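# Stack the lone carton onto the carton pile

## Task

Take the single carton that is not part of any stack, set it on top of a stack of cartons so it is aligned with the cartons underneath, then release it.

## Robot and tools

Robot: two six-joint arms, left_arm and right_arm, each ending in a parallel two-finger gripper with a fisheye camera on the wrist. Nothing should be pushed or dropped off the table; that counts as failure. The grip is weaker than normal here (roughly 13 to 25 N per finger pad), so a carton can slip if lifted fast or tugged. Brief outside tugs on a held part, or pushes on loose objects, can happen. The arms must not collide or press hard on each other.

Frames: every pose in results is in one scene frame. Origin on the table surface midway between the arms, +z up, +x away from the robot over the table, left_arm on the +y side (base near y = +0.279 m), right_arm on the -y side (base near y = -0.283 m). The names left/right are arm names, not image sides. Gripper: fingers extend along its own +z, close along its own y. end_effector_position is the point between the pads, about 1 cm short of the fingertips; the reported hand position may be slightly wrong, worse when stretched out.

Tool execute_actions, argument actions: a list holding either nothing, one action, or one wait. Optional pictures (true/false) chooses whether camera images come back (default is yes).
- Empty list {"actions": []}: moves nothing, just reports the state.
- Action {"rows": [[...]], "steps": n}: n is 1 to 15 control steps of 1/30 s (default 15). Up to 15 rows; row k is used on step k, and the final row repeats for any remaining steps.
- Wait {"steps": n}: n up to 300; no new command, returns after n steps counted from the previous result, with your reply time included.
Each row is one list of 14 numbers, all within [-1, 1], covering both arms even if one stays still: left_arm waist, shoulder, elbow, wrist pitch, wrist yaw, wrist roll, gripper opening; then the same seven for right_arm.
Joint entries are offsets, not targets: they are added to the joint angles shown in the most recent result that printed them (before any such result, or for later calls inside one reply, they count from where the arm is at the start of the action). They do not accumulate row to row. Scale: 1.0 equals 1.264 rad waist, 1.32 shoulder, 1.276 elbow, 1.83 wrist pitch, 1.686 wrist yaw, 2.022 wrist roll. Joint ranges (rad): waist -2.880 to 2.880, shoulder 0.000 to 3.142, elbow 0.000 to 3.019, wrist pitch -1.693 to 1.571, wrist yaw -1.571 to 1.571, wrist roll -2.094 to 2.094. Asking for more than 0.019 rad beyond a range end gets the whole call refused (nothing sent). The true end may differ by up to 0.019 rad; overshoot is clipped at it and reported as "joint sent to its limit" (possibly about an earlier, still-running action). Missing that line does not prove more room exists.
The gripper entry is absolute, not an offset: +1 fully open, -1 closed. Away from the extremes, the fingers go to where grip_measured would equal your number. To hold something, keep commanding about 0.03 below the current grip_measured for a firm grip (less below for a lighter one). Readings can be off by about 1 mm per gripper.

Motion limits: each joint target is kept within a lead of its measured angle (waist 0.264 rad, shoulder 0.32, elbow 0.276, wrist pitch 0.33, wrist yaw 0.186, wrist roll 0.522), and targets are pulled back if they would move the gripper more than 70 mm from where it is now, so big moves take several actions. An arm given all-zero offsets can droop; to hold it still, send in the first call of a reply the offsets that bring it back to the wanted angles, zeros afterward, and enlarge that correction if a joint keeps lagging. Zeros are not a pause: they pull the arm back to the reference angles. Between calls the arms keep moving toward the last row until everything is nearly still or a step is HELD.

Result lines: a state line per arm with end_effector_position (m) and end_effector_quat_wxyz; grip_measured per arm; Joint positions and Joint velocities with one block per arm (six joints in order, rad and rad/s, then pad gap in m and m/s; 0.094 m fully open). "joint command not followed" means a clearance check altered or blocked some joint targets (the rest of the row still ran). HELD marks steps where your row was partly or wholly not sent. MOTOR HOT appears from 85 °C; at 100 °C an OVER-TEMPERATURE FAULT makes that arm go limp and drop its load, so do not hold loads longer than necessary.

Cameras: cam_left_wrist and cam_right_wrist, 504x504 fisheye, calibration given per camera (K, D, T_world_to_cam), with small errors.

Tool zoom_image: camera (one of the two names) and region [x0, y0, x1, y1] in pixels of that camera's latest image, origin top-left, at most 504 by 504; returns a magnified view.

Tool read_manual: optional section ("licences"); returns URDF licence text only, no motion.

Tool finished_scene: scene = the current scene's number; ends it permanently, grades it, and begins the next one if any. Call it only after the carton sits aligned on the stack and has been released. Replying without any tool call ends everything.

Good order: look, locate the lone carton and the stack, open and approach from above, close gently, lift slowly, move over the stack, align, lower softly, open, withdraw, then finish.

Each tool is called after "Call:" as name(argument=value, ...) on one line, values as JSON.

## Session

Call:
execute_actions(actions=[])

Scene clock: 0.00 s of 4200.00 s.
left_arm: end_effector_position=(+0.1627, -0.0287, +0.3522) grip_measured=+1.000 end_effector_quat_wxyz=(+0.134, +0.569, +0.806, +0.089) | right_arm: end_effector_position=(+0.6338, -0.6782, +0.2959) grip_measured=+1.000 end_effector_quat_wxyz=(+0.641, -0.263, +0.716, +0.083)
Joint positions: left_arm=[-1.028  1.218  1.426 -1.627 -0.287  0.127  0.094] | right_arm=[-0.777  2.009  1.783 -0.258 -1.21  -0.68   0.094]
Joint velocities: left_arm=[-0.005 -0.005  0.002 -0.007  0.022 -0.022  0.   ] | right_arm=[-0.005 -0.005 -0.007  0.017  0.066  0.022  0.   ]
Motor temperatures (°C, as the motors report them): left_arm=[26 25 23 25 24 26] | right_arm=[27 25 23 26 26 25]

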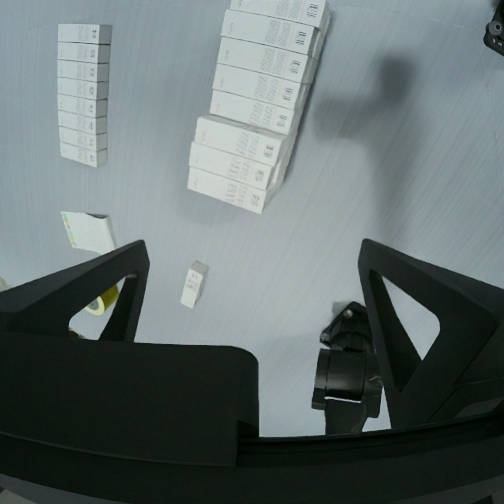

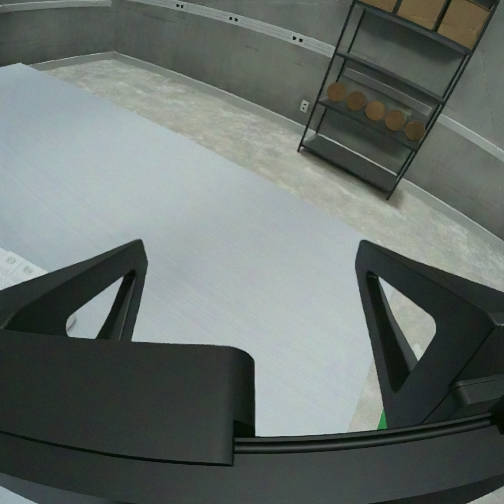

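Call:
zoom_image(camera="cam_left_wrist", region=[0, 0, 350, 330])

Region (0, 0, 350, 330) of cam_left_wrist's 504x504 image, scaled by 1.440, with more detail than that image has; it fills the top 475 rows of this view, and the rest is white.

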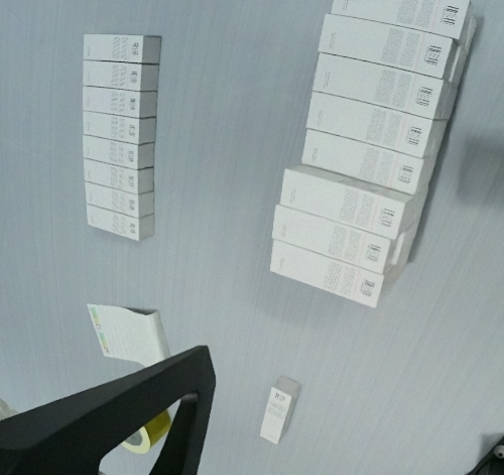

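Call:
execute_actions(actions=[{"rows": [[0.982,-0.032,-0.321,0.118,0.170,-0.782,1,0,0,0,0,0,0,1]], "steps": 15}], pictures=false)

Call:
execute_actions(actions=[{"steps": 45}])

Scene clock: 83.57 s of 4200.00 s.
left_arm: end_effector_position=(+0.2633, +0.1916, +0.2002) grip_measured=+1.000 end_effector_quat_wxyz=(-0.006, -0.283, +0.959, +0.005) | right_arm: end_effector_position=(+0.6338, -0.6782, +0.2959) grip_measured=+1.000 end_effector_quat_wxyz=(+0.641, -0.263, +0.716, +0.083)
Joint positions: left_arm=[-0.186  1.18   1.021 -1.427 -0.002 -0.856  0.094] | right_arm=[-0.777  2.009  1.783 -0.258 -1.21  -0.68   0.094]
Joint velocities: left_arm=[ 2.349 -0.015  0.012  0.081 -0.007 -2.381  0.   ] | right_arm=[ 0.005  0.005 -0.002 -0.002 -0.037 -0.037  0.   ]
Motor temperatures (°C, as the motors report them): left_arm=[26 26 32 26 24 26] | right_arm=[27 30 32 27 26 25]
Steps of this call (steps 1 to 90: nothing new was sent; then 80.07 s passed at rest; steps 91 to 105: all 15 steps of this action). Readings (joint positions):
91: left_arm=[-1.016 1.215 1.408 -1.606 -0.238 0.089] | right_arm=[-0.777 2.009 1.783 -0.258 -1.210 -0.680]
92: left_arm=[-0.991 1.199 1.369 -1.564 -0.179 0.035] | right_arm=[-0.777 2.009 1.783 -0.258 -1.210 -0.680]
94: left_arm=[-0.910 1.181 1.274 -1.517 -0.090 -0.066] | right_arm=[-0.777 2.009 1.783 -0.258 -1.210 -0.680]
98: left_arm=[-0.706 1.179 1.102 -1.464 -0.018 -0.299] | right_arm=[-0.777 2.009 1.783 -0.258 -1.210 -0.680]
105: the state above

Scene clock: 85.07 s of 4200.00 s.
left_arm: end_effector_position=(+0.2748, +0.3182, +0.2002) grip_measured=+1.000 end_effector_quat_wxyz=(+0.003, +0.705, -0.709, -0.004) | right_arm: end_effector_position=(+0.6338, -0.6782, +0.2959) grip_measured=+1.000 end_effector_quat_wxyz=(+0.641, -0.263, +0.716, +0.083)
Joint positions: left_arm=[ 0.221  1.18   1.021 -1.421 -0.002 -1.44   0.094] | right_arm=[-0.777  2.009  1.783 -0.258 -1.21  -0.68   0.094]
Joint velocities: left_arm=[-0.015 -0.005 -0.022 -0.007  0.037 -0.051  0.   ] | right_arm=[ 0.005 -0.015 -0.002  0.017 -0.066  0.007  0.   ]
Motor temperatures (°C, as the motors report them): left_arm=[26 26 31 26 24 26] | right_arm=[27 30 31 27 26 25]
Steps of this call (steps 1 to 45: the robot went on to your last target). Readings (joint positions):
1: left_arm=[-0.106 1.180 1.021 -1.425 -0.002 -0.937] | right_arm=[-0.777 2.009 1.783 -0.258 -1.210 -0.680]
2: left_arm=[-0.026 1.180 1.021 -1.423 -0.002 -1.017] | right_arm=[-0.777 2.009 1.783 -0.258 -1.210 -0.680]
4: left_arm=[0.129 1.180 1.021 -1.421 -0.002 -1.162] | right_arm=[-0.777 2.009 1.783 -0.258 -1.210 -0.680]
8: left_arm=[0.253 1.180 1.021 -1.421 -0.005 -1.329] | right_arm=[-0.777 2.009 1.783 -0.258 -1.210 -0.680]
45: the state above
All arms were judged still, so your last target was given up. Only a new action makes them travel on or press farther. Fingers that are still opening or closing keep moving.
camera_calibration (this result's frames):
cam_left_wrist: T_world_to_cam=[[0.999863, -0.00567474, -0.0155737, -0.268187], [0.00452046, -0.810597, 0.585587, 0.144057], [-0.0159471, -0.585577, -0.81046, 0.476036], [0, 0, 0, 1]] pos_world=[0.275091, 0.394006, 0.297273]

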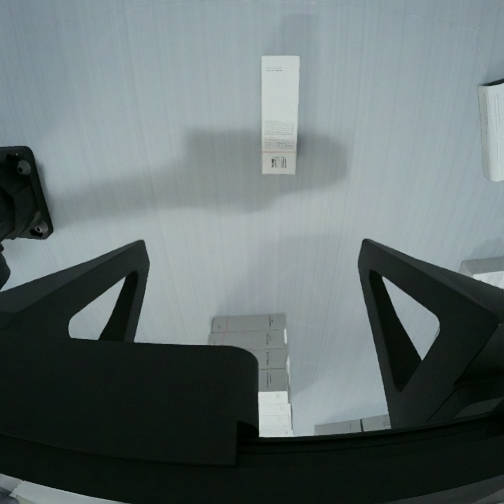

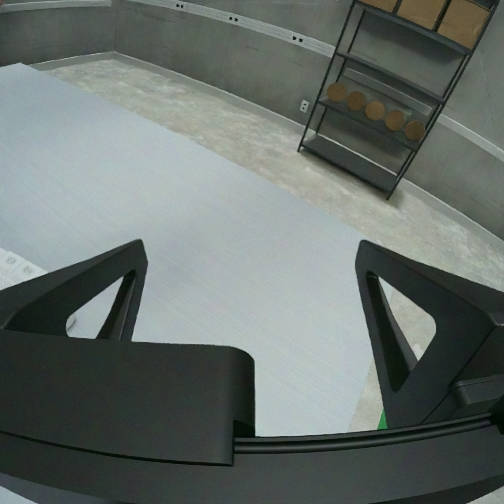

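Call:
execute_actions(actions=[{"rows": [[0.047,0.133,-0.144,0.201,0.001,0.027,1,0,0,0,0,0,0,1]], "steps": 15}], pictures=false)

Call:
execute_actions(actions=[{"steps": 10}])

Scene clock: 103.87 s of 4200.00 s.
left_arm: end_effector_position=(+0.2870, +0.3373, +0.0718) grip_measured=+1.000 end_effector_quat_wxyz=(+0.017, +0.710, -0.704, -0.014) | right_arm: end_effector_position=(+0.6338, -0.6782, +0.2959) grip_measured=+1.000 end_effector_quat_wxyz=(+0.641, -0.263, +0.716, +0.083)
Joint positions: left_arm=[ 0.274  1.374  0.83  -1.071 -0.002 -1.402  0.094] | right_arm=[-0.777  2.009  1.783 -0.258 -1.21  -0.68   0.094]
Joint velocities: left_arm=[-0.015 -0.005 -0.002  0.007 -0.022 -0.095  0.   ] | right_arm=[-0.024 -0.005 -0.007  0.007  0.095 -0.007  0.   ]
Motor temperatures (°C, as the motors report them): left_arm=[26 26 30 26 24 26] | right_arm=[27 30 30 27 27 25]
Steps of this call (steps 1 to 90: nothing new was sent; then 15.30 s passed at rest; steps 91 to 105: all 15 steps of this action). Readings (joint positions):
91: left_arm=[0.223 1.182 1.010 -1.395 -0.002 -1.438] | right_arm=[-0.777 2.009 1.783 -0.258 -1.210 -0.680]
92: left_arm=[0.226 1.185 0.989 -1.335 -0.002 -1.435] | right_arm=[-0.777 2.009 1.783 -0.258 -1.210 -0.680]
94: left_arm=[0.240 1.216 0.936 -1.228 -0.002 -1.428] | right_arm=[-0.777 2.009 1.783 -0.258 -1.210 -0.680]
98: left_arm=[0.268 1.332 0.852 -1.092 -0.002 -1.412] | right_arm=[-0.777 2.009 1.783 -0.258 -1.210 -0.680]
105: the state above

Scene clock: 104.20 s of 4200.00 s.
left_arm: end_effector_position=(+0.2873, +0.3373, +0.0719) grip_measured=+1.000 end_effector_quat_wxyz=(+0.017, +0.709, -0.705, -0.013) | right_arm: end_effector_position=(+0.6338, -0.6782, +0.2959) grip_measured=+1.000 end_effector_quat_wxyz=(+0.641, -0.263, +0.716, +0.083)
Joint positions: left_arm=[ 0.274  1.374  0.83  -1.069 -0.002 -1.4    0.094] | right_arm=[-0.777  2.009  1.783 -0.258 -1.21  -0.68   0.094]
Joint velocities: left_arm=[-0.015  0.005  0.002  0.012  0.007 -0.051  0.   ] | right_arm=[-0.005 -0.005  0.007  0.022  0.007 -0.037  0.   ]
Motor temperatures (°C, as the motors report them): left_arm=[26 26 30 26 24 26] | right_arm=[27 30 30 27 27 25]
Steps of this call (steps 1 to 10: the robot went on to your last target). Readings (joint positions):
1: left_arm=[0.274 1.374 0.830 -1.070 -0.002 -1.401] | right_arm=[-0.777 2.009 1.783 -0.258 -1.210 -0.680]
2: left_arm=[0.274 1.374 0.830 -1.069 -0.002 -1.401] | right_arm=[-0.777 2.009 1.783 -0.258 -1.210 -0.680]
4: left_arm=[0.274 1.374 0.830 -1.069 -0.002 -1.401] | right_arm=[-0.777 2.009 1.783 -0.258 -1.210 -0.680]
8: left_arm=[0.274 1.374 0.830 -1.069 -0.002 -1.400] | right_arm=[-0.777 2.009 1.783 -0.258 -1.210 -0.680]
10: the state above
camera_calibration (this result's frames):
cam_left_wrist: T_world_to_cam=[[0.998813, 0.00633998, -0.0482987, -0.28407], [0.0336439, -0.806815, 0.589845, 0.224694], [-0.0352285, -0.59077, -0.806071, 0.390377], [0, 0, 0, 1]] pos_world=[0.289926, 0.413711, 0.168416]

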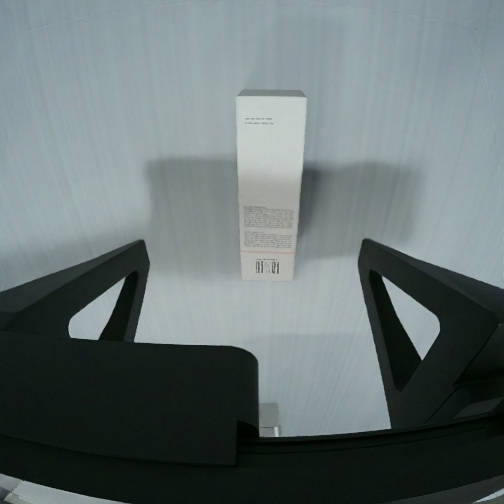

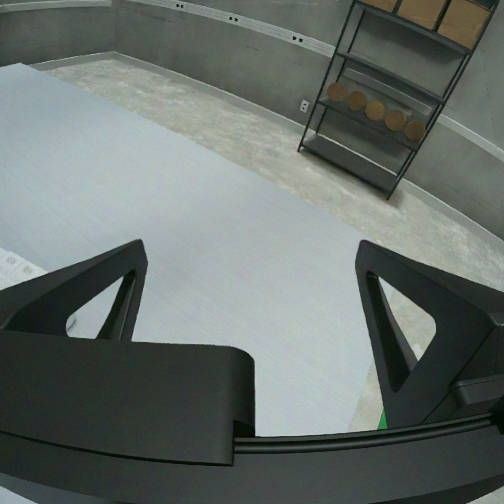

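Call:
execute_actions(actions=[{"rows": [[0.018,0.054,-0.058,0.126,0.001,0.017,0.4,0,0,0,0,0,0,1]], "steps": 15}], pictures=false)

Call:
execute_actions(actions=[{"steps": 8}])

Scene clock: 124.67 s of 4200.00 s.
left_arm: end_effector_position=(+0.3005, +0.3439, +0.0298) grip_measured=+0.402 end_effector_quat_wxyz=(-0.016, +0.706, -0.708, +0.009) | right_arm: end_effector_position=(+0.6338, -0.6782, +0.2959) grip_measured=+1.000 end_effector_quat_wxyz=(+0.641, -0.263, +0.716, +0.083)
Joint positions: left_arm=[ 0.286  1.436  0.758 -0.857 -0.002 -1.38   0.066] | right_arm=[-0.777  2.009  1.783 -0.258 -1.21  -0.68   0.094]
Joint velocities: left_arm=[-0.015 -0.005 -0.022 -0.007 -0.022 -0.022  0.001] | right_arm=[-0.015 -0.015 -0.012 -0.017  0.066 -0.037  0.   ]
Motor temperatures (°C, as the motors report them): left_arm=[26 26 30 26 24 26] | right_arm=[27 31 30 27 27 25]
Steps of this call (steps 1 to 15: the robot went on to your last target; steps 16 to 90: nothing new was sent; then 16.97 s passed at rest; steps 91 to 105: all 15 steps of this action). Readings (joint positions):
91: left_arm=[0.274 1.375 0.820 -1.036 -0.002 -1.397] | right_arm=[-0.777 2.009 1.783 -0.258 -1.210 -0.680]
92: left_arm=[0.276 1.377 0.804 -0.966 -0.002 -1.393] | right_arm=[-0.777 2.009 1.783 -0.258 -1.210 -0.680]
94: left_arm=[0.281 1.398 0.778 -0.889 -0.002 -1.388] | right_arm=[-0.777 2.009 1.783 -0.258 -1.210 -0.680]
98: left_arm=[0.286 1.434 0.759 -0.862 -0.002 -1.383] | right_arm=[-0.777 2.009 1.783 -0.258 -1.210 -0.680]
105: the state above

Scene clock: 124.93 s of 4200.00 s.
left_arm: end_effector_position=(+0.3005, +0.3439, +0.0298) grip_measured=+0.402 end_effector_quat_wxyz=(-0.016, +0.706, -0.708, +0.009) | right_arm: end_effector_position=(+0.6338, -0.6782, +0.2959) grip_measured=+1.000 end_effector_quat_wxyz=(+0.641, -0.263, +0.716, +0.083)
Joint positions: left_arm=[ 0.286  1.436  0.758 -0.857 -0.002 -1.379  0.066] | right_arm=[-0.777  2.009  1.783 -0.258 -1.21  -0.68   0.094]
Joint velocities: left_arm=[-0.005  0.005  0.017 -0.007  0.007 -0.037  0.   ] | right_arm=[-0.015 -0.015 -0.012 -0.017 -0.022  0.022  0.   ]
Motor temperatures (°C, as the motors report them): left_arm=[26 26 30 26 24 26] | right_arm=[27 31 30 27 27 25]
Steps of this call (steps 1 to 8: the robot went on to your last target). Readings (joint positions):
1: left_arm=[0.286 1.436 0.758 -0.857 -0.002 -1.380] | right_arm=[-0.777 2.009 1.783 -0.258 -1.210 -0.680]
2: left_arm=[0.286 1.436 0.758 -0.857 -0.002 -1.380] | right_arm=[-0.777 2.009 1.783 -0.258 -1.210 -0.680]
4: left_arm=[0.286 1.436 0.758 -0.857 -0.002 -1.379] | right_arm=[-0.777 2.009 1.783 -0.258 -1.210 -0.680]
8: the state above
camera_calibration (this result's frames):
cam_left_wrist: T_world_to_cam=[[0.999568, -0.0019258, 0.0293172, -0.298943], [-0.0185475, -0.81524, 0.578826, 0.273337], [0.0227858, -0.57912, -0.814924, 0.339636], [0, 0, 0, 1]] pos_world=[0.296145, 0.418949, 0.127328]

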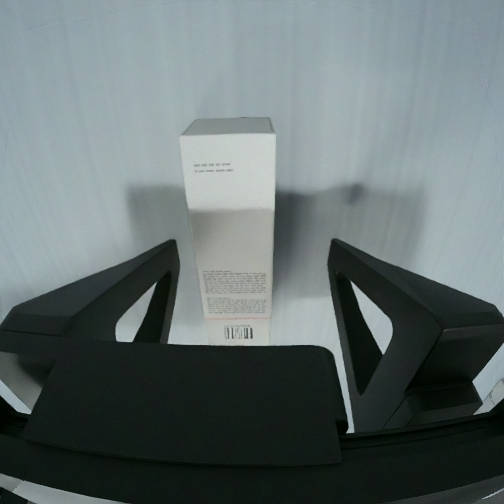

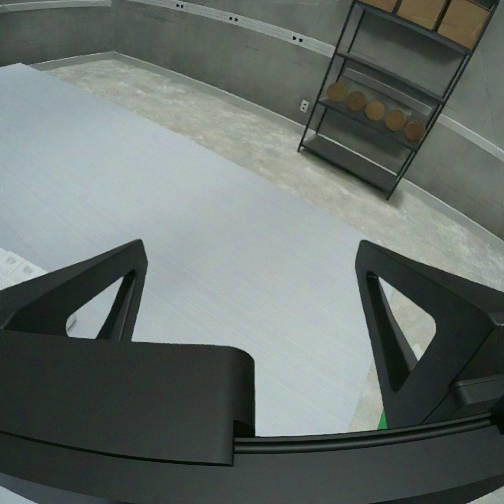

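Call:
execute_actions(actions=[{"rows": [[0.003,0.027,-0.010,0.008,0.001,0.002,0.4,0,0,0,0,0,0,1]], "steps": 15}])

Scene clock: 129.23 s of 4200.00 s.
left_arm: end_effector_position=(+0.2972, +0.3433, +0.0251) grip_measured=+0.402 end_effector_quat_wxyz=(-0.010, +0.706, -0.708, +0.005) | right_arm: end_effector_position=(+0.6338, -0.6782, +0.2959) grip_measured=+1.000 end_effector_quat_wxyz=(+0.641, -0.263, +0.716, +0.083)
Joint positions: left_arm=[ 0.286  1.446  0.754 -0.857 -0.002 -1.379  0.066] | right_arm=[-0.777  2.009  1.783 -0.258 -1.21  -0.68   0.094]
Joint velocities: left_arm=[-0.015 -0.005  0.002 -0.012 -0.022 -0.007 -0.001] | right_arm=[-0.005 -0.005 -0.002 -0.007 -0.051 -0.037  0.   ]
Motor temperatures (°C, as the motors report them): left_arm=[26 26 29 26 24 26] | right_arm=[27 31 30 27 27 25]
Steps of this call (steps 1 to 15: the robot went on to your last target; steps 16 to 90: nothing new was sent; then 0.80 s passed at rest; steps 91 to 105: all 15 steps of this action). Readings (joint positions):
91: left_arm=[0.286 1.436 0.758 -0.857 -0.002 -1.379] | right_arm=[-0.777 2.009 1.783 -0.258 -1.210 -0.680]
92: left_arm=[0.286 1.437 0.758 -0.857 -0.002 -1.379] | right_arm=[-0.777 2.009 1.783 -0.258 -1.210 -0.680]
94: left_arm=[0.286 1.441 0.758 -0.857 -0.002 -1.379] | right_arm=[-0.777 2.009 1.783 -0.258 -1.210 -0.680]
98: left_arm=[0.286 1.446 0.754 -0.857 -0.002 -1.379] | right_arm=[-0.777 2.009 1.783 -0.258 -1.210 -0.680]
105: the state above
camera_calibration (this result's frames):
cam_left_wrist: T_world_to_cam=[[0.999889, -0.00224566, 0.0147116, -0.295192], [-0.0103802, -0.813618, 0.581307, 0.272441], [0.0106642, -0.581396, -0.813551, 0.339877], [0, 0, 0, 1]] pos_world=[0.294363, 0.418603, 0.122478]

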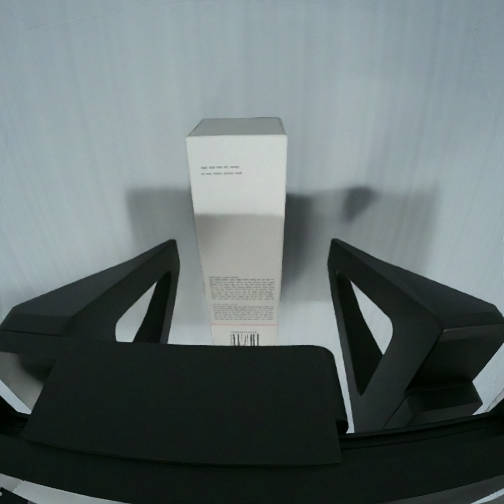

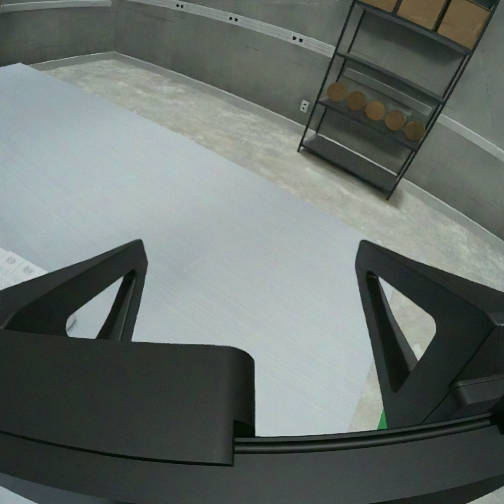

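Call:
execute_actions(actions=[{"rows": [[0.0,0.033,-0.012,0.0,0.0,0.0,0.4,0,0,0,0,0,0,1]], "steps": 15}])

Scene clock: 135.13 s of 4200.00 s.
left_arm: end_effector_position=(+0.2909, +0.3421, +0.0160) grip_measured=+0.402 end_effector_quat_wxyz=(+0.003, +0.706, -0.708, -0.003) | right_arm: end_effector_position=(+0.6338, -0.6782, +0.2959) grip_measured=+1.000 end_effector_quat_wxyz=(+0.641, -0.263, +0.716, +0.083)
Joint positions: left_arm=[ 0.286  1.467  0.745 -0.857 -0.002 -1.379  0.066] | right_arm=[-0.777  2.009  1.783 -0.258 -1.21  -0.68   0.094]
Joint velocities: left_arm=[-0.005 -0.005 -0.002 -0.012  0.022  0.022  0.   ] | right_arm=[-0.005 -0.015 -0.002 -0.012 -0.022  0.022  0.   ]
Motor temperatures (°C, as the motors report them): left_arm=[26 26 29 26 24 26] | right_arm=[27 31 30 27 27 25]
Steps of this call (steps 1 to 15: the robot went on to your last target; steps 16 to 90: nothing new was sent; then 2.40 s passed at rest; steps 91 to 105: all 15 steps of this action). Readings (joint positions):
91: left_arm=[0.286 1.447 0.753 -0.857 -0.002 -1.379] | right_arm=[-0.777 2.009 1.783 -0.258 -1.210 -0.680]
92: left_arm=[0.286 1.449 0.753 -0.857 -0.002 -1.379] | right_arm=[-0.777 2.009 1.783 -0.258 -1.210 -0.680]
94: left_arm=[0.286 1.456 0.750 -0.857 -0.002 -1.379] | right_arm=[-0.777 2.009 1.783 -0.258 -1.210 -0.680]
98: left_arm=[0.286 1.466 0.746 -0.857 -0.002 -1.379] | right_arm=[-0.777 2.009 1.783 -0.258 -1.210 -0.680]
105: the state above
camera_calibration (this result's frames):
cam_left_wrist: T_world_to_cam=[[0.999898, -0.00224404, -0.0141245, -0.288264], [0.00645694, -0.810394, 0.58585, 0.270595], [-0.0127611, -0.585881, -0.810296, 0.340145], [0, 0, 0, 1]] pos_world=[0.290828, 0.417926, 0.113018]

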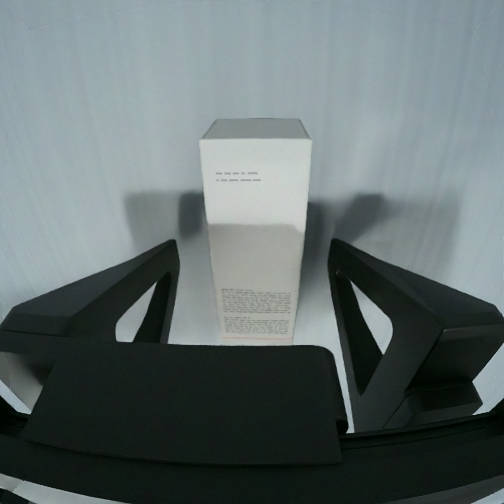

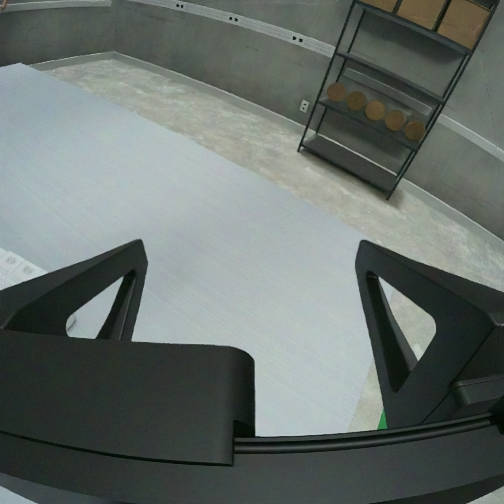

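Call:
execute_actions(actions=[{"rows": [[0,0,0,0,0,0,-0.45,0,0,0,0,0,0,1]], "steps": 15}], pictures=false)

Scene clock: 144.47 s of 4200.00 s.
left_arm: end_effector_position=(+0.2909, +0.3421, +0.0160) grip_measured=-0.354 end_effector_quat_wxyz=(+0.003, +0.706, -0.708, -0.003) | right_arm: end_effector_position=(+0.6338, -0.6782, +0.2959) grip_measured=+1.000 end_effector_quat_wxyz=(+0.641, -0.263, +0.716, +0.083)
Joint positions: left_arm=[ 0.286  1.467  0.745 -0.857 -0.002 -1.379  0.03 ] | right_arm=[-0.777  2.009  1.783 -0.258 -1.21  -0.68   0.094]
Joint velocities: left_arm=[-0.005 -0.015  0.037 -0.002  0.007 -0.081  0.   ] | right_arm=[-0.015 -0.024  0.002 -0.017 -0.007 -0.007  0.   ]
Motor temperatures (°C, as the motors report them): left_arm=[26 26 29 26 24 26] | right_arm=[27 31 30 27 27 25]
Steps of this call (steps 1 to 15: the robot went on to your last target; steps 16 to 90: nothing new was sent; then 5.83 s passed at rest; steps 91 to 105: all 15 steps of this action). Readings (joint positions):
91: left_arm=[0.286 1.467 0.745 -0.857 -0.002 -1.379] | right_arm=[-0.777 2.009 1.783 -0.258 -1.210 -0.680]
92: left_arm=[0.286 1.467 0.745 -0.857 -0.002 -1.379] | right_arm=[-0.777 2.009 1.783 -0.258 -1.210 -0.680]
94: left_arm=[0.286 1.467 0.745 -0.857 -0.002 -1.379] | right_arm=[-0.777 2.009 1.783 -0.258 -1.210 -0.680]
98: left_arm=[0.286 1.467 0.745 -0.857 -0.002 -1.379] | right_arm=[-0.777 2.009 1.783 -0.258 -1.210 -0.680]
105: the state above

Call:
execute_actions(actions=[{"rows": [[0,-0.091,0.474,-0.391,0,0,-0.45,0,0,0,0,0,0,1]], "steps": 15}], pictures=false)

Scene clock: 158.87 s of 4200.00 s.
left_arm: end_effector_position=(+0.3317, +0.3499, +0.2093) grip_measured=-0.354 end_effector_quat_wxyz=(+0.036, +0.706, -0.707, -0.026) | right_arm: end_effector_position=(+0.6338, -0.6782, +0.2959) grip_measured=+1.000 end_effector_quat_wxyz=(+0.641, -0.263, +0.716, +0.083)
Joint positions: left_arm=[ 0.286  1.392  1.231 -1.499 -0.002 -1.379  0.03 ] | right_arm=[-0.777  2.009  1.783 -0.258 -1.21  -0.68   0.094]
Joint velocities: left_arm=[ 0.005 -0.142  1.028 -0.676  0.022 -0.037  0.001] | right_arm=[-0.015 -0.015 -0.007  0.027 -0.007 -0.007  0.   ]
Motor temperatures (°C, as the motors report them): left_arm=[26 26 29 26 24 26] | right_arm=[27 31 30 27 27 25]
Steps of this call (steps 1 to 15: the robot went on to your last target; steps 16 to 90: nothing new was sent; then 10.90 s passed at rest; steps 91 to 105: all 15 steps of this action). Readings (joint positions):
91: left_arm=[0.286 1.466 0.756 -0.884 -0.002 -1.379] | right_arm=[-0.777 2.009 1.783 -0.258 -1.210 -0.680]
92: left_arm=[0.286 1.466 0.775 -0.941 -0.002 -1.379] | right_arm=[-0.777 2.009 1.783 -0.258 -1.210 -0.680]
94: left_arm=[0.286 1.455 0.830 -1.047 -0.002 -1.379] | right_arm=[-0.777 2.009 1.783 -0.258 -1.210 -0.680]
98: left_arm=[0.286 1.427 0.970 -1.255 -0.002 -1.379] | right_arm=[-0.777 2.009 1.783 -0.258 -1.210 -0.680]
105: the state above

Call:
execute_actions(actions=[{"rows": [[-0.627,-0.034,0.093,-0.041,0,0.384,-0.45,0,0,0,0,0,0,1]], "steps": 15}], pictures=false)

Call:
execute_actions(actions=[{"steps": 25}])

Scene clock: 165.10 s of 4200.00 s.
left_arm: end_effector_position=(+0.2771, +0.0627, +0.2630) grip_measured=-0.353 end_effector_quat_wxyz=(-0.001, -0.050, +0.999, +0.000) | right_arm: end_effector_position=(+0.6338, -0.6782, +0.2959) grip_measured=+1.000 end_effector_quat_wxyz=(+0.641, -0.263, +0.716, +0.083)
Joint positions: left_arm=[-0.504  1.339  1.323 -1.557  0.    -0.7    0.03 ] | right_arm=[-0.777  2.009  1.783 -0.258 -1.21  -0.68   0.094]
Joint velocities: left_arm=[-1.177 -0.005 -0.017  0.007  0.066  0.579  0.001] | right_arm=[-0.005 -0.015  0.002 -0.002 -0.037  0.022  0.   ]
Motor temperatures (°C, as the motors report them): left_arm=[26 26 30 26 24 26] | right_arm=[27 32 30 27 27 25]
Steps of this call (steps 1 to 30: the robot went on to your last target; steps 31 to 90: nothing new was sent; then 2.73 s passed at rest; steps 91 to 105: all 15 steps of this action). Readings (joint positions):
91: left_arm=[0.274 1.339 1.323 -1.557 -0.007 -1.331] | right_arm=[-0.777 2.009 1.783 -0.258 -1.210 -0.680]
92: left_arm=[0.249 1.339 1.323 -1.557 -0.010 -1.265] | right_arm=[-0.777 2.009 1.783 -0.258 -1.210 -0.680]
94: left_arm=[0.155 1.339 1.323 -1.557 -0.010 -1.135] | right_arm=[-0.777 2.009 1.783 -0.258 -1.210 -0.680]
98: left_arm=[-0.084 1.339 1.323 -1.557 -0.008 -0.911] | right_arm=[-0.777 2.009 1.783 -0.258 -1.210 -0.680]
105: the state above

Scene clock: 165.93 s of 4200.00 s.
left_arm: end_effector_position=(+0.2755, +0.0603, +0.2630) grip_measured=-0.353 end_effector_quat_wxyz=(-0.000, -0.004, +1.000, +0.000) | right_arm: end_effector_position=(+0.6338, -0.6782, +0.2959) grip_measured=+1.000 end_effector_quat_wxyz=(+0.641, -0.263, +0.716, +0.083)
Joint positions: left_arm=[-0.512  1.339  1.323 -1.557 -0.    -0.617  0.03 ] | right_arm=[-0.777  2.009  1.783 -0.258 -1.21  -0.68   0.094]
Joint velocities: left_arm=[-0.024 -0.005 -0.012 -0.017  0.007 -0.051 -0.   ] | right_arm=[ 0.005  0.015  0.017  0.002 -0.022  0.007  0.   ]
Motor temperatures (°C, as the motors report them): left_arm=[26 26 30 26 24 26] | right_arm=[27 32 30 27 27 25]
Steps of this call (steps 1 to 25: the robot went on to your last target). Readings (joint positions):
1: left_arm=[-0.534 1.339 1.323 -1.557 0.003 -0.682] | right_arm=[-0.777 2.009 1.783 -0.258 -1.210 -0.680]
2: left_arm=[-0.549 1.339 1.323 -1.557 0.003 -0.667] | right_arm=[-0.777 2.009 1.783 -0.258 -1.210 -0.680]
4: left_arm=[-0.546 1.339 1.323 -1.557 0.002 -0.648] | right_arm=[-0.777 2.009 1.783 -0.258 -1.210 -0.680]
8: left_arm=[-0.517 1.339 1.323 -1.557 -0.000 -0.629] | right_arm=[-0.777 2.009 1.783 -0.258 -1.210 -0.680]
25: the state above
camera_calibration (this result's frames):
cam_left_wrist: T_world_to_cam=[[0.00869537, -0.999939, -0.00684468, 0.0612987], [-0.809468, -0.0110575, 0.58706, 0.0738562], [-0.5871, 0.000435848, -0.809514, 0.497651], [0, 0, 0, 1]] pos_world=[0.351422, 0.0618947, 0.359918]

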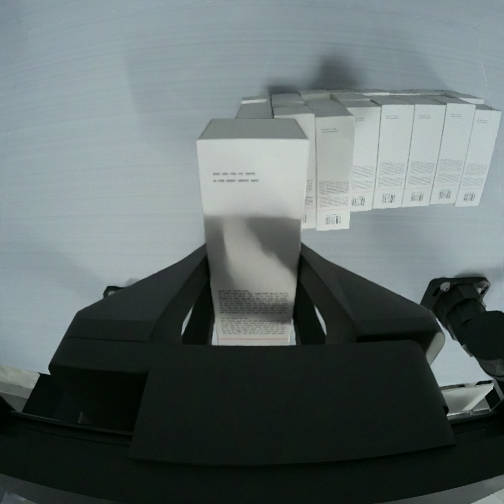

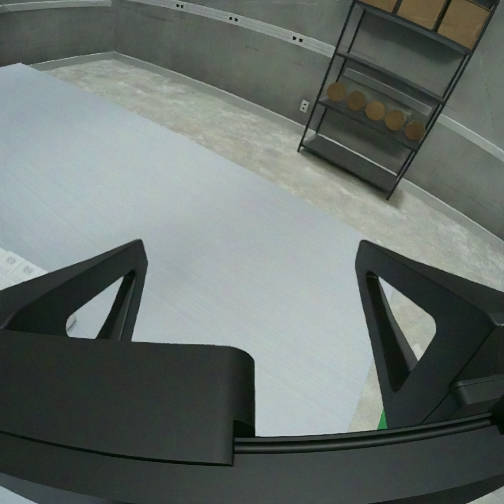

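Call:
zoom_image(camera="cam_left_wrist", region=[200, 60, 504, 260])

Region (200, 60, 504, 260) of cam_left_wrist's 504x504 image, scaled by 1.658, with more detail than that image has; it fills the top 332 rows of this view, and the rest is white.

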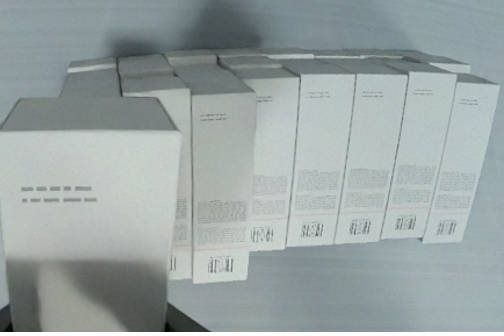

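Call:
execute_actions(actions=[{"rows": [[-0.124,0.075,-0.058,0.10,0,-0.134,-0.45,0,0,0,0,0,0,1]], "steps": 15}], pictures=false)

Call:
execute_actions(actions=[{"steps": 10}])

Scene clock: 200.43 s of 4200.00 s.
left_arm: end_effector_position=(+0.2555, -0.0097, +0.1947) grip_measured=-0.353 end_effector_quat_wxyz=(-0.005, -0.043, +0.999, +0.005) | right_arm: end_effector_position=(+0.6338, -0.6782, +0.2959) grip_measured=+1.000 end_effector_quat_wxyz=(+0.641, -0.263, +0.716, +0.083)
Joint positions: left_arm=[-0.679  1.443  1.247 -1.39   0.001 -0.862  0.03 ] | right_arm=[-0.777  2.009  1.783 -0.258 -1.21  -0.68   0.094]
Joint velocities: left_arm=[-0.005 -0.005 -0.012  0.007 -0.007 -0.081 -0.   ] | right_arm=[ 0.005  0.005 -0.002 -0.002 -0.022  0.007  0.   ]
Motor temperatures (°C, as the motors report them): left_arm=[26 26 33 26 24 26] | right_arm=[27 32 31 27 27 25]
Steps of this call (steps 1 to 15: the robot went on to your last target; steps 16 to 90: nothing new was sent; then 31.00 s passed at rest; steps 91 to 105: all 15 steps of this action). Readings (joint positions):
91: left_arm=[-0.519 1.340 1.317 -1.539 -0.003 -0.643] | right_arm=[-0.777 2.009 1.783 -0.258 -1.210 -0.680]
92: left_arm=[-0.534 1.340 1.307 -1.503 -0.005 -0.678] | right_arm=[-0.777 2.009 1.783 -0.258 -1.210 -0.680]
94: left_arm=[-0.588 1.359 1.285 -1.442 -0.005 -0.740] | right_arm=[-0.777 2.009 1.783 -0.258 -1.210 -0.680]
98: left_arm=[-0.678 1.420 1.258 -1.394 0.000 -0.818] | right_arm=[-0.777 2.009 1.783 -0.258 -1.210 -0.680]
105: the state above

Scene clock: 200.77 s of 4200.00 s.
left_arm: end_effector_position=(+0.2555, -0.0097, +0.1947) grip_measured=-0.353 end_effector_quat_wxyz=(-0.005, -0.048, +0.999, +0.005) | right_arm: end_effector_position=(+0.6338, -0.6782, +0.2959) grip_measured=+1.000 end_effector_quat_wxyz=(+0.641, -0.263, +0.716, +0.083)
Joint positions: left_arm=[-0.679  1.443  1.247 -1.39   0.001 -0.873  0.03 ] | right_arm=[-0.777  2.009  1.783 -0.258 -1.21  -0.68   0.094]
Joint velocities: left_arm=[-0.005  0.005 -0.022  0.002  0.051 -0.051 -0.001] | right_arm=[-0.015 -0.005 -0.017  0.027  0.037  0.066  0.   ]
Motor temperatures (°C, as the motors report them): left_arm=[26 26 33 26 24 26] | right_arm=[27 32 31 27 27 25]
Steps of this call (steps 1 to 10: the robot went on to your last target). Readings (joint positions):
1: left_arm=[-0.679 1.443 1.247 -1.390 0.001 -0.864] | right_arm=[-0.777 2.009 1.783 -0.258 -1.210 -0.680]
2: left_arm=[-0.679 1.443 1.247 -1.390 0.001 -0.866] | right_arm=[-0.777 2.009 1.783 -0.258 -1.210 -0.680]
4: left_arm=[-0.679 1.443 1.247 -1.390 0.001 -0.869] | right_arm=[-0.777 2.009 1.783 -0.258 -1.210 -0.680]
8: left_arm=[-0.679 1.443 1.247 -1.390 0.001 -0.872] | right_arm=[-0.777 2.009 1.783 -0.258 -1.210 -0.680]
10: the state above
camera_calibration (this result's frames):
cam_left_wrist: T_world_to_cam=[[0.0969321, -0.995155, -0.016474, -0.0296321], [-0.799373, -0.087702, 0.5944, 0.0922951], [-0.592965, -0.0444476, -0.804001, 0.430661], [0, 0, 0, 1]] pos_world=[0.332017, -0.00225219, 0.290903]

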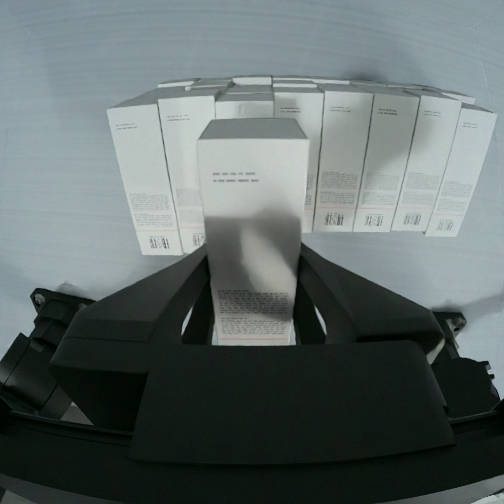

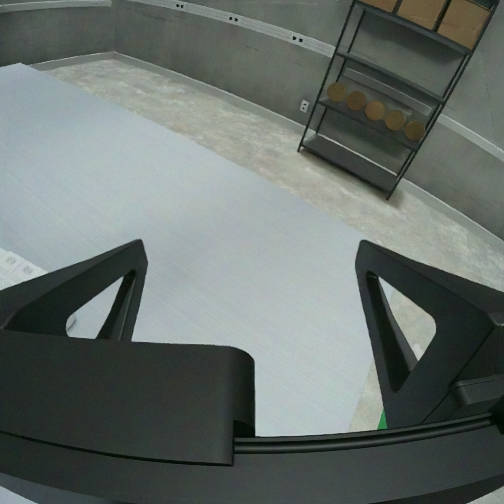

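Call:
zoom_image(camera="cam_left_wrist", region=[100, 60, 400, 270])

Region (100, 60, 400, 270) of cam_left_wrist's 504x504 image, scaled by 1.680, with more detail than that image has; it fills the top 353 rows of this view, and the rest is white.

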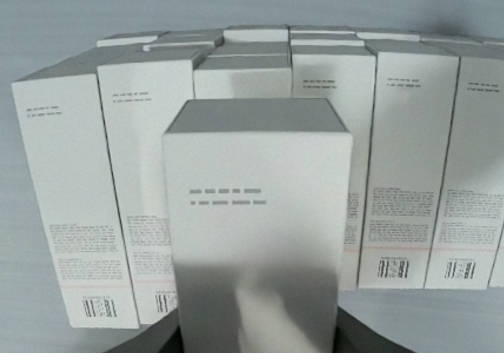

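Call:
execute_actions(actions=[{"rows": [[0.010,0.0,-0.082,0.073,0,0,-0.45,0,0,0,0,0,0,1]], "steps": 15}])

Scene clock: 230.73 s of 4200.00 s.
left_arm: end_effector_position=(+0.2492, -0.0035, +0.1568) grip_measured=-0.353 end_effector_quat_wxyz=(-0.001, -0.049, +0.999, +0.000) | right_arm: end_effector_position=(+0.6338, -0.6782, +0.2959) grip_measured=+1.000 end_effector_quat_wxyz=(+0.641, -0.263, +0.716, +0.083)
Joint positions: left_arm=[-0.679  1.436  1.138 -1.274  0.001 -0.874  0.03 ] | right_arm=[-0.777  2.009  1.783 -0.258 -1.21  -0.68   0.094]
Joint velocities: left_arm=[ 0.005  0.005 -0.017  0.027  0.007  0.037  0.001] | right_arm=[-0.005  0.005 -0.002 -0.002 -0.051 -0.081  0.   ]
Motor temperatures (°C, as the motors report them): left_arm=[26 27 32 26 24 26] | right_arm=[27 33 31 27 27 25]
Steps of this call (steps 1 to 30: the robot went on to your last target; steps 31 to 90: nothing new was sent; then 26.47 s passed at rest; steps 91 to 105: all 15 steps of this action). Readings (joint positions):
91: left_arm=[-0.679 1.442 1.234 -1.369 0.001 -0.874] | right_arm=[-0.777 2.009 1.783 -0.258 -1.210 -0.680]
92: left_arm=[-0.679 1.434 1.212 -1.327 0.001 -0.874] | right_arm=[-0.777 2.009 1.783 -0.258 -1.210 -0.680]
94: left_arm=[-0.679 1.434 1.169 -1.290 0.001 -0.874] | right_arm=[-0.777 2.009 1.783 -0.258 -1.210 -0.680]
98: left_arm=[-0.679 1.436 1.138 -1.281 0.001 -0.874] | right_arm=[-0.777 2.009 1.783 -0.258 -1.210 -0.680]
105: the state above
camera_calibration (this result's frames):
cam_left_wrist: T_world_to_cam=[[0.0981776, -0.995147, -0.00653709, -0.0253181], [-0.80475, -0.0832546, 0.587746, 0.112701], [-0.585438, -0.0524428, -0.809019, 0.395586], [0, 0, 0, 1]] pos_world=[0.324773, 0.00493328, 0.253632]

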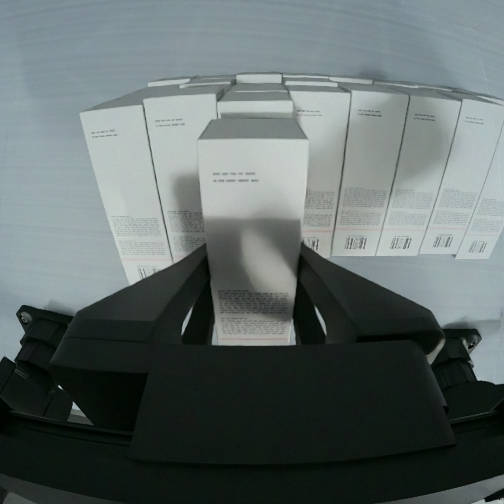

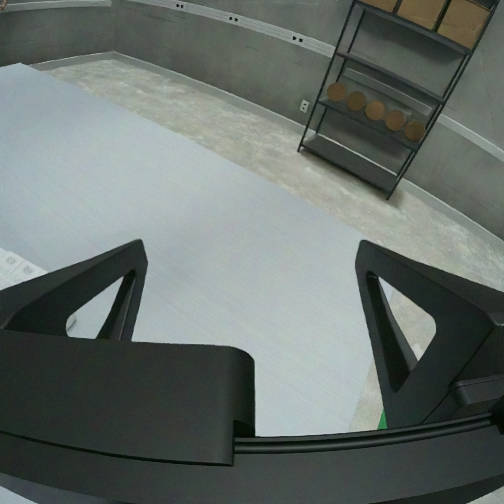

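Call:
zoom_image(camera="cam_left_wrist", region=[150, 60, 360, 200])

Region (150, 60, 360, 200) of cam_left_wrist's 504x504 image, scaled by 2.400, with more detail than that image has.

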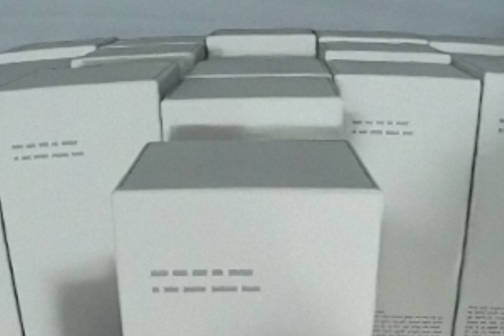

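Call:
execute_actions(actions=[{"rows": [[0.017,0.031,-0.020,0.028,0,0,-0.45,0,0,0,0,0,0,1]], "steps": 15}])

Scene clock: 250.97 s of 4200.00 s.
left_arm: end_effector_position=(+0.2536, -0.0013, +0.1423) grip_measured=-0.353 end_effector_quat_wxyz=(-0.002, -0.055, +0.998, +0.002) | right_arm: end_effector_position=(+0.6338, -0.6782, +0.2959) grip_measured=+1.000 end_effector_quat_wxyz=(+0.641, -0.263, +0.716, +0.083)
Joint positions: left_arm=[-0.668  1.456  1.118 -1.24   0.001 -0.874  0.03 ] | right_arm=[-0.777  2.009  1.783 -0.258 -1.21  -0.68   0.094]
Joint velocities: left_arm=[-0.005 -0.024 -0.017  0.007 -0.051  0.037  0.001] | right_arm=[ 0.015 -0.005 -0.017 -0.007 -0.095 -0.066  0.   ]
Motor temperatures (°C, as the motors report them): left_arm=[26 27 32 26 24 26] | right_arm=[27 33 31 27 27 25]
Steps of this call (steps 1 to 15: the robot went on to your last target; steps 16 to 90: nothing new was sent; then 16.73 s passed at rest; steps 91 to 105: all 15 steps of this action). Readings (joint positions):
91: left_arm=[-0.678 1.437 1.136 -1.269 0.001 -0.874] | right_arm=[-0.777 2.009 1.783 -0.258 -1.210 -0.680]
92: left_arm=[-0.677 1.437 1.132 -1.258 0.001 -0.874] | right_arm=[-0.777 2.009 1.783 -0.258 -1.210 -0.680]
94: left_arm=[-0.673 1.442 1.125 -1.245 0.001 -0.874] | right_arm=[-0.777 2.009 1.783 -0.258 -1.210 -0.680]
98: left_arm=[-0.668 1.453 1.119 -1.241 0.001 -0.874] | right_arm=[-0.777 2.009 1.783 -0.258 -1.210 -0.680]
105: the state above
camera_calibration (this result's frames):
cam_left_wrist: T_world_to_cam=[[0.109529, -0.99393, -0.010341, -0.025999], [-0.801637, -0.0944806, 0.590298, 0.123766], [-0.587692, -0.0563653, -0.807119, 0.386824], [0, 0, 0, 1]] pos_world=[0.329397, 0.00765582, 0.238885]

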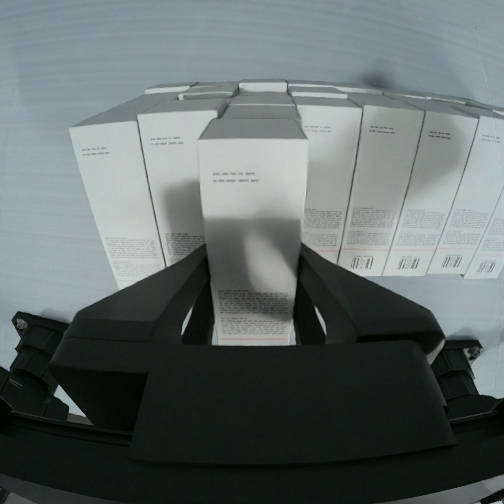

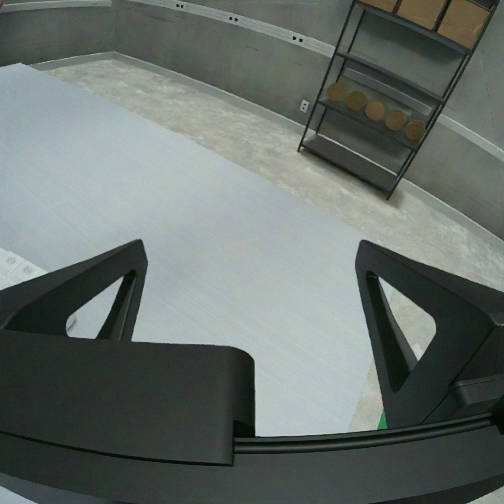

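Call:
zoom_image(camera="cam_left_wrist", region=[170, 70, 340, 180])

Region (170, 70, 340, 180) of cam_left_wrist's 504x504 image, scaled by 2.965, with more detail than that image has; it fills the top 326 rows of this view, and the rest is white.

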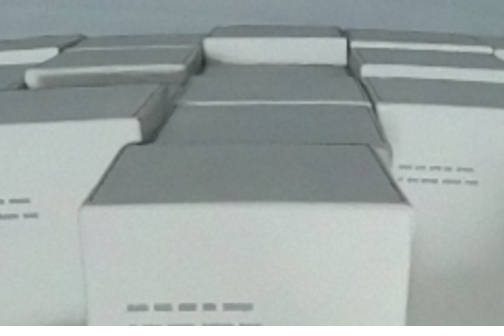

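Call:
execute_actions(actions=[{"rows": [[-0.013,0.0,0,0,0,0,-0.45,0,0,0,0,0,0,1]], "steps": 12}], pictures=false)

Call:
execute_actions(actions=[{"rows": [[0,0.0,0,0,0,0,0.0,0,0,0,0,0,0,1]], "steps": 15}])

Scene clock: 264.07 s of 4200.00 s.
left_arm: end_effector_position=(+0.2522, -0.0027, +0.1423) grip_measured=-0.353 end_effector_quat_wxyz=(-0.002, -0.052, +0.999, +0.002) | right_arm: end_effector_position=(+0.6338, -0.6782, +0.2959) grip_measured=+1.000 end_effector_quat_wxyz=(+0.641, -0.263, +0.716, +0.083)
Joint positions: left_arm=[-0.673  1.456  1.118 -1.24   0.001 -0.874  0.03 ] | right_arm=[-0.777  2.009  1.783 -0.258 -1.21  -0.68   0.094]
Joint velocities: left_arm=[ 0.005 -0.015 -0.002 -0.002  0.051 -0.037 -0.001] | right_arm=[-0.015 -0.005  0.012 -0.012 -0.022  0.007  0.   ]
Motor temperatures (°C, as the motors report them): left_arm=[26 27 31 26 24 26] | right_arm=[27 33 31 27 27 25]
Steps of this call (steps 1 to 15: the robot went on to your last target; steps 16 to 90: nothing new was sent; then 9.70 s passed at rest; steps 91 to 102: all 12 steps of this action). Readings (joint positions):
91: left_arm=[-0.668 1.456 1.118 -1.240 0.001 -0.874] | right_arm=[-0.777 2.009 1.783 -0.258 -1.210 -0.680]
92: left_arm=[-0.669 1.456 1.118 -1.240 0.001 -0.874] | right_arm=[-0.777 2.009 1.783 -0.258 -1.210 -0.680]
94: left_arm=[-0.670 1.456 1.118 -1.240 0.001 -0.874] | right_arm=[-0.777 2.009 1.783 -0.258 -1.210 -0.680]
98: left_arm=[-0.673 1.456 1.118 -1.240 0.001 -0.874] | right_arm=[-0.777 2.009 1.783 -0.258 -1.210 -0.680]
102: the state above

Scene clock: 264.57 s of 4200.00 s.
left_arm: end_effector_position=(+0.2522, -0.0027, +0.1423) grip_measured=-0.002 end_effector_quat_wxyz=(-0.002, -0.052, +0.999, +0.002) | right_arm: end_effector_position=(+0.6338, -0.6782, +0.2959) grip_measured=+1.000 end_effector_quat_wxyz=(+0.641, -0.263, +0.716, +0.083)
Joint positions: left_arm=[-0.673  1.456  1.118 -1.24   0.001 -0.874  0.047] | right_arm=[-0.777  2.009  1.783 -0.258 -1.21  -0.68   0.094]
Joint velocities: left_arm=[-0.005 -0.015  0.002 -0.012  0.007 -0.007  0.   ] | right_arm=[-0.015 -0.015 -0.012 -0.002  0.007  0.007  0.   ]
Motor temperatures (°C, as the motors report them): left_arm=[26 27 31 26 24 26] | right_arm=[27 33 31 27 27 25]
Steps of this call (steps 1 to 15: all 15 steps of this action). Readings (joint positions):
1: left_arm=[-0.673 1.456 1.118 -1.240 0.001 -0.874] | right_arm=[-0.777 2.009 1.783 -0.258 -1.210 -0.680]
2: left_arm=[-0.673 1.456 1.118 -1.240 0.001 -0.874] | right_arm=[-0.777 2.009 1.783 -0.258 -1.210 -0.680]
4: left_arm=[-0.673 1.456 1.118 -1.240 0.001 -0.874] | right_arm=[-0.777 2.009 1.783 -0.258 -1.210 -0.680]
8: left_arm=[-0.673 1.456 1.118 -1.240 0.001 -0.874] | right_arm=[-0.777 2.009 1.783 -0.258 -1.210 -0.680]
15: the state above
camera_calibration (this result's frames):
cam_left_wrist: T_world_to_cam=[[0.104599, -0.994461, -0.010341, -0.0260384], [-0.802095, -0.090504, 0.590298, 0.122639], [-0.587964, -0.0534501, -0.807119, 0.386], [0, 0, 0, 1]] pos_world=[0.328046, 0.00583695, 0.238885]

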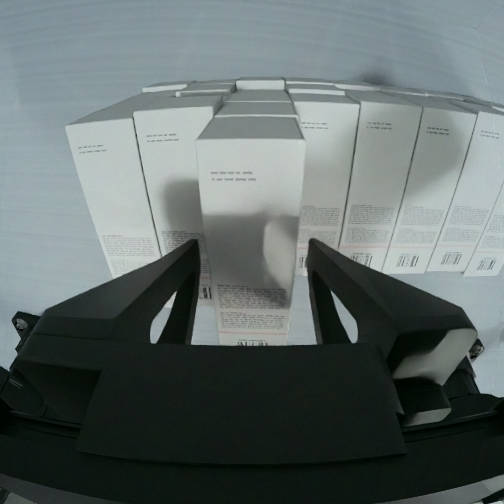

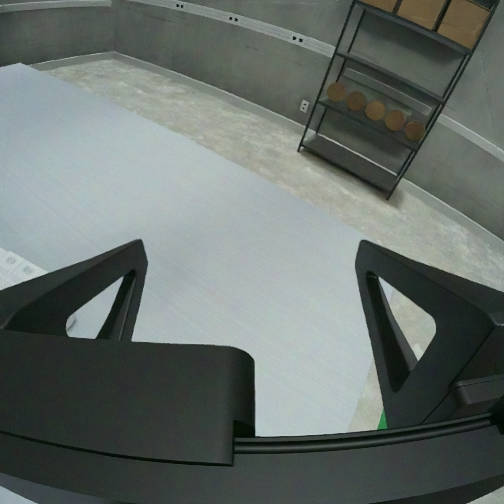

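Released. Lift away.

Call:
execute_actions(actions=[{"rows": [[0,-0.01,0.105,-0.082,0,0,0.0,0,0,0,0,0,0,1]], "steps": 15}])

Scene clock: 267.70 s of 4200.00 s.
left_arm: end_effector_position=(+0.2537, -0.0042, +0.1803) grip_measured=-0.002 end_effector_quat_wxyz=(-0.013, -0.052, +0.998, +0.013) | right_arm: end_effector_position=(+0.6338, -0.6782, +0.2959) grip_measured=+1.000 end_effector_quat_wxyz=(+0.641, -0.263, +0.716, +0.083)
Joint positions: left_arm=[-0.673  1.452  1.218 -1.374  0.001 -0.874  0.047] | right_arm=[-0.777  2.009  1.783 -0.258 -1.21  -0.68   0.094]
Joint velocities: left_arm=[-0.005 -0.005 -0.022 -0.012  0.007  0.051 -0.001] | right_arm=[-0.005 -0.005  0.002  0.012 -0.051 -0.022  0.   ]
Motor temperatures (°C, as the motors report them): left_arm=[26 27 32 26 24 26] | right_arm=[27 33 31 27 27 25]
Steps of this call (steps 1 to 15: the robot went on to your last target; steps 16 to 79: nothing new was sent; steps 80 to 94: all 15 steps of this action). Readings (joint positions):
80: left_arm=[-0.673 1.456 1.128 -1.263 0.001 -0.874] | right_arm=[-0.777 2.009 1.783 -0.258 -1.210 -0.680]
81: left_arm=[-0.673 1.458 1.144 -1.307 0.001 -0.874] | right_arm=[-0.777 2.009 1.783 -0.258 -1.210 -0.680]
83: left_arm=[-0.673 1.457 1.180 -1.355 0.001 -0.874] | right_arm=[-0.777 2.009 1.783 -0.258 -1.210 -0.680]
87: left_arm=[-0.673 1.453 1.217 -1.369 0.001 -0.874] | right_arm=[-0.777 2.009 1.783 -0.258 -1.210 -0.680]
94: the state above
camera_calibration (this result's frames):
cam_left_wrist: T_world_to_cam=[[0.104116, -0.993993, -0.0337407, -0.0229274], [-0.788986, -0.103202, 0.605682, 0.0951481], [-0.605526, -0.0364401, -0.794991, 0.419819], [0, 0, 0, 1]] pos_world=[0.331669, 0.00232808, 0.275349]

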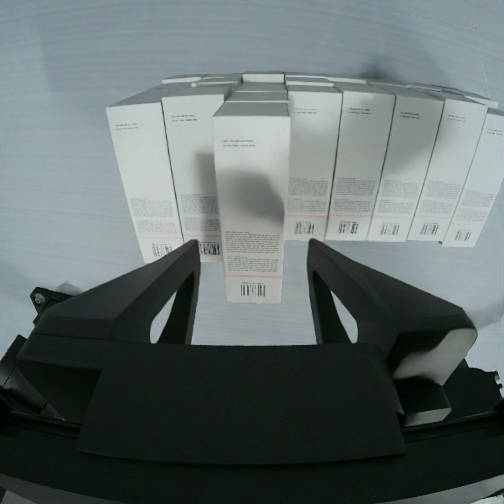

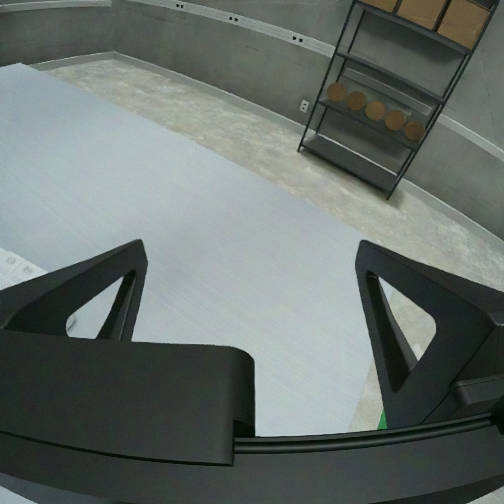

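Call:
finished_scene(scene=1)

The scene is finished: the task was done.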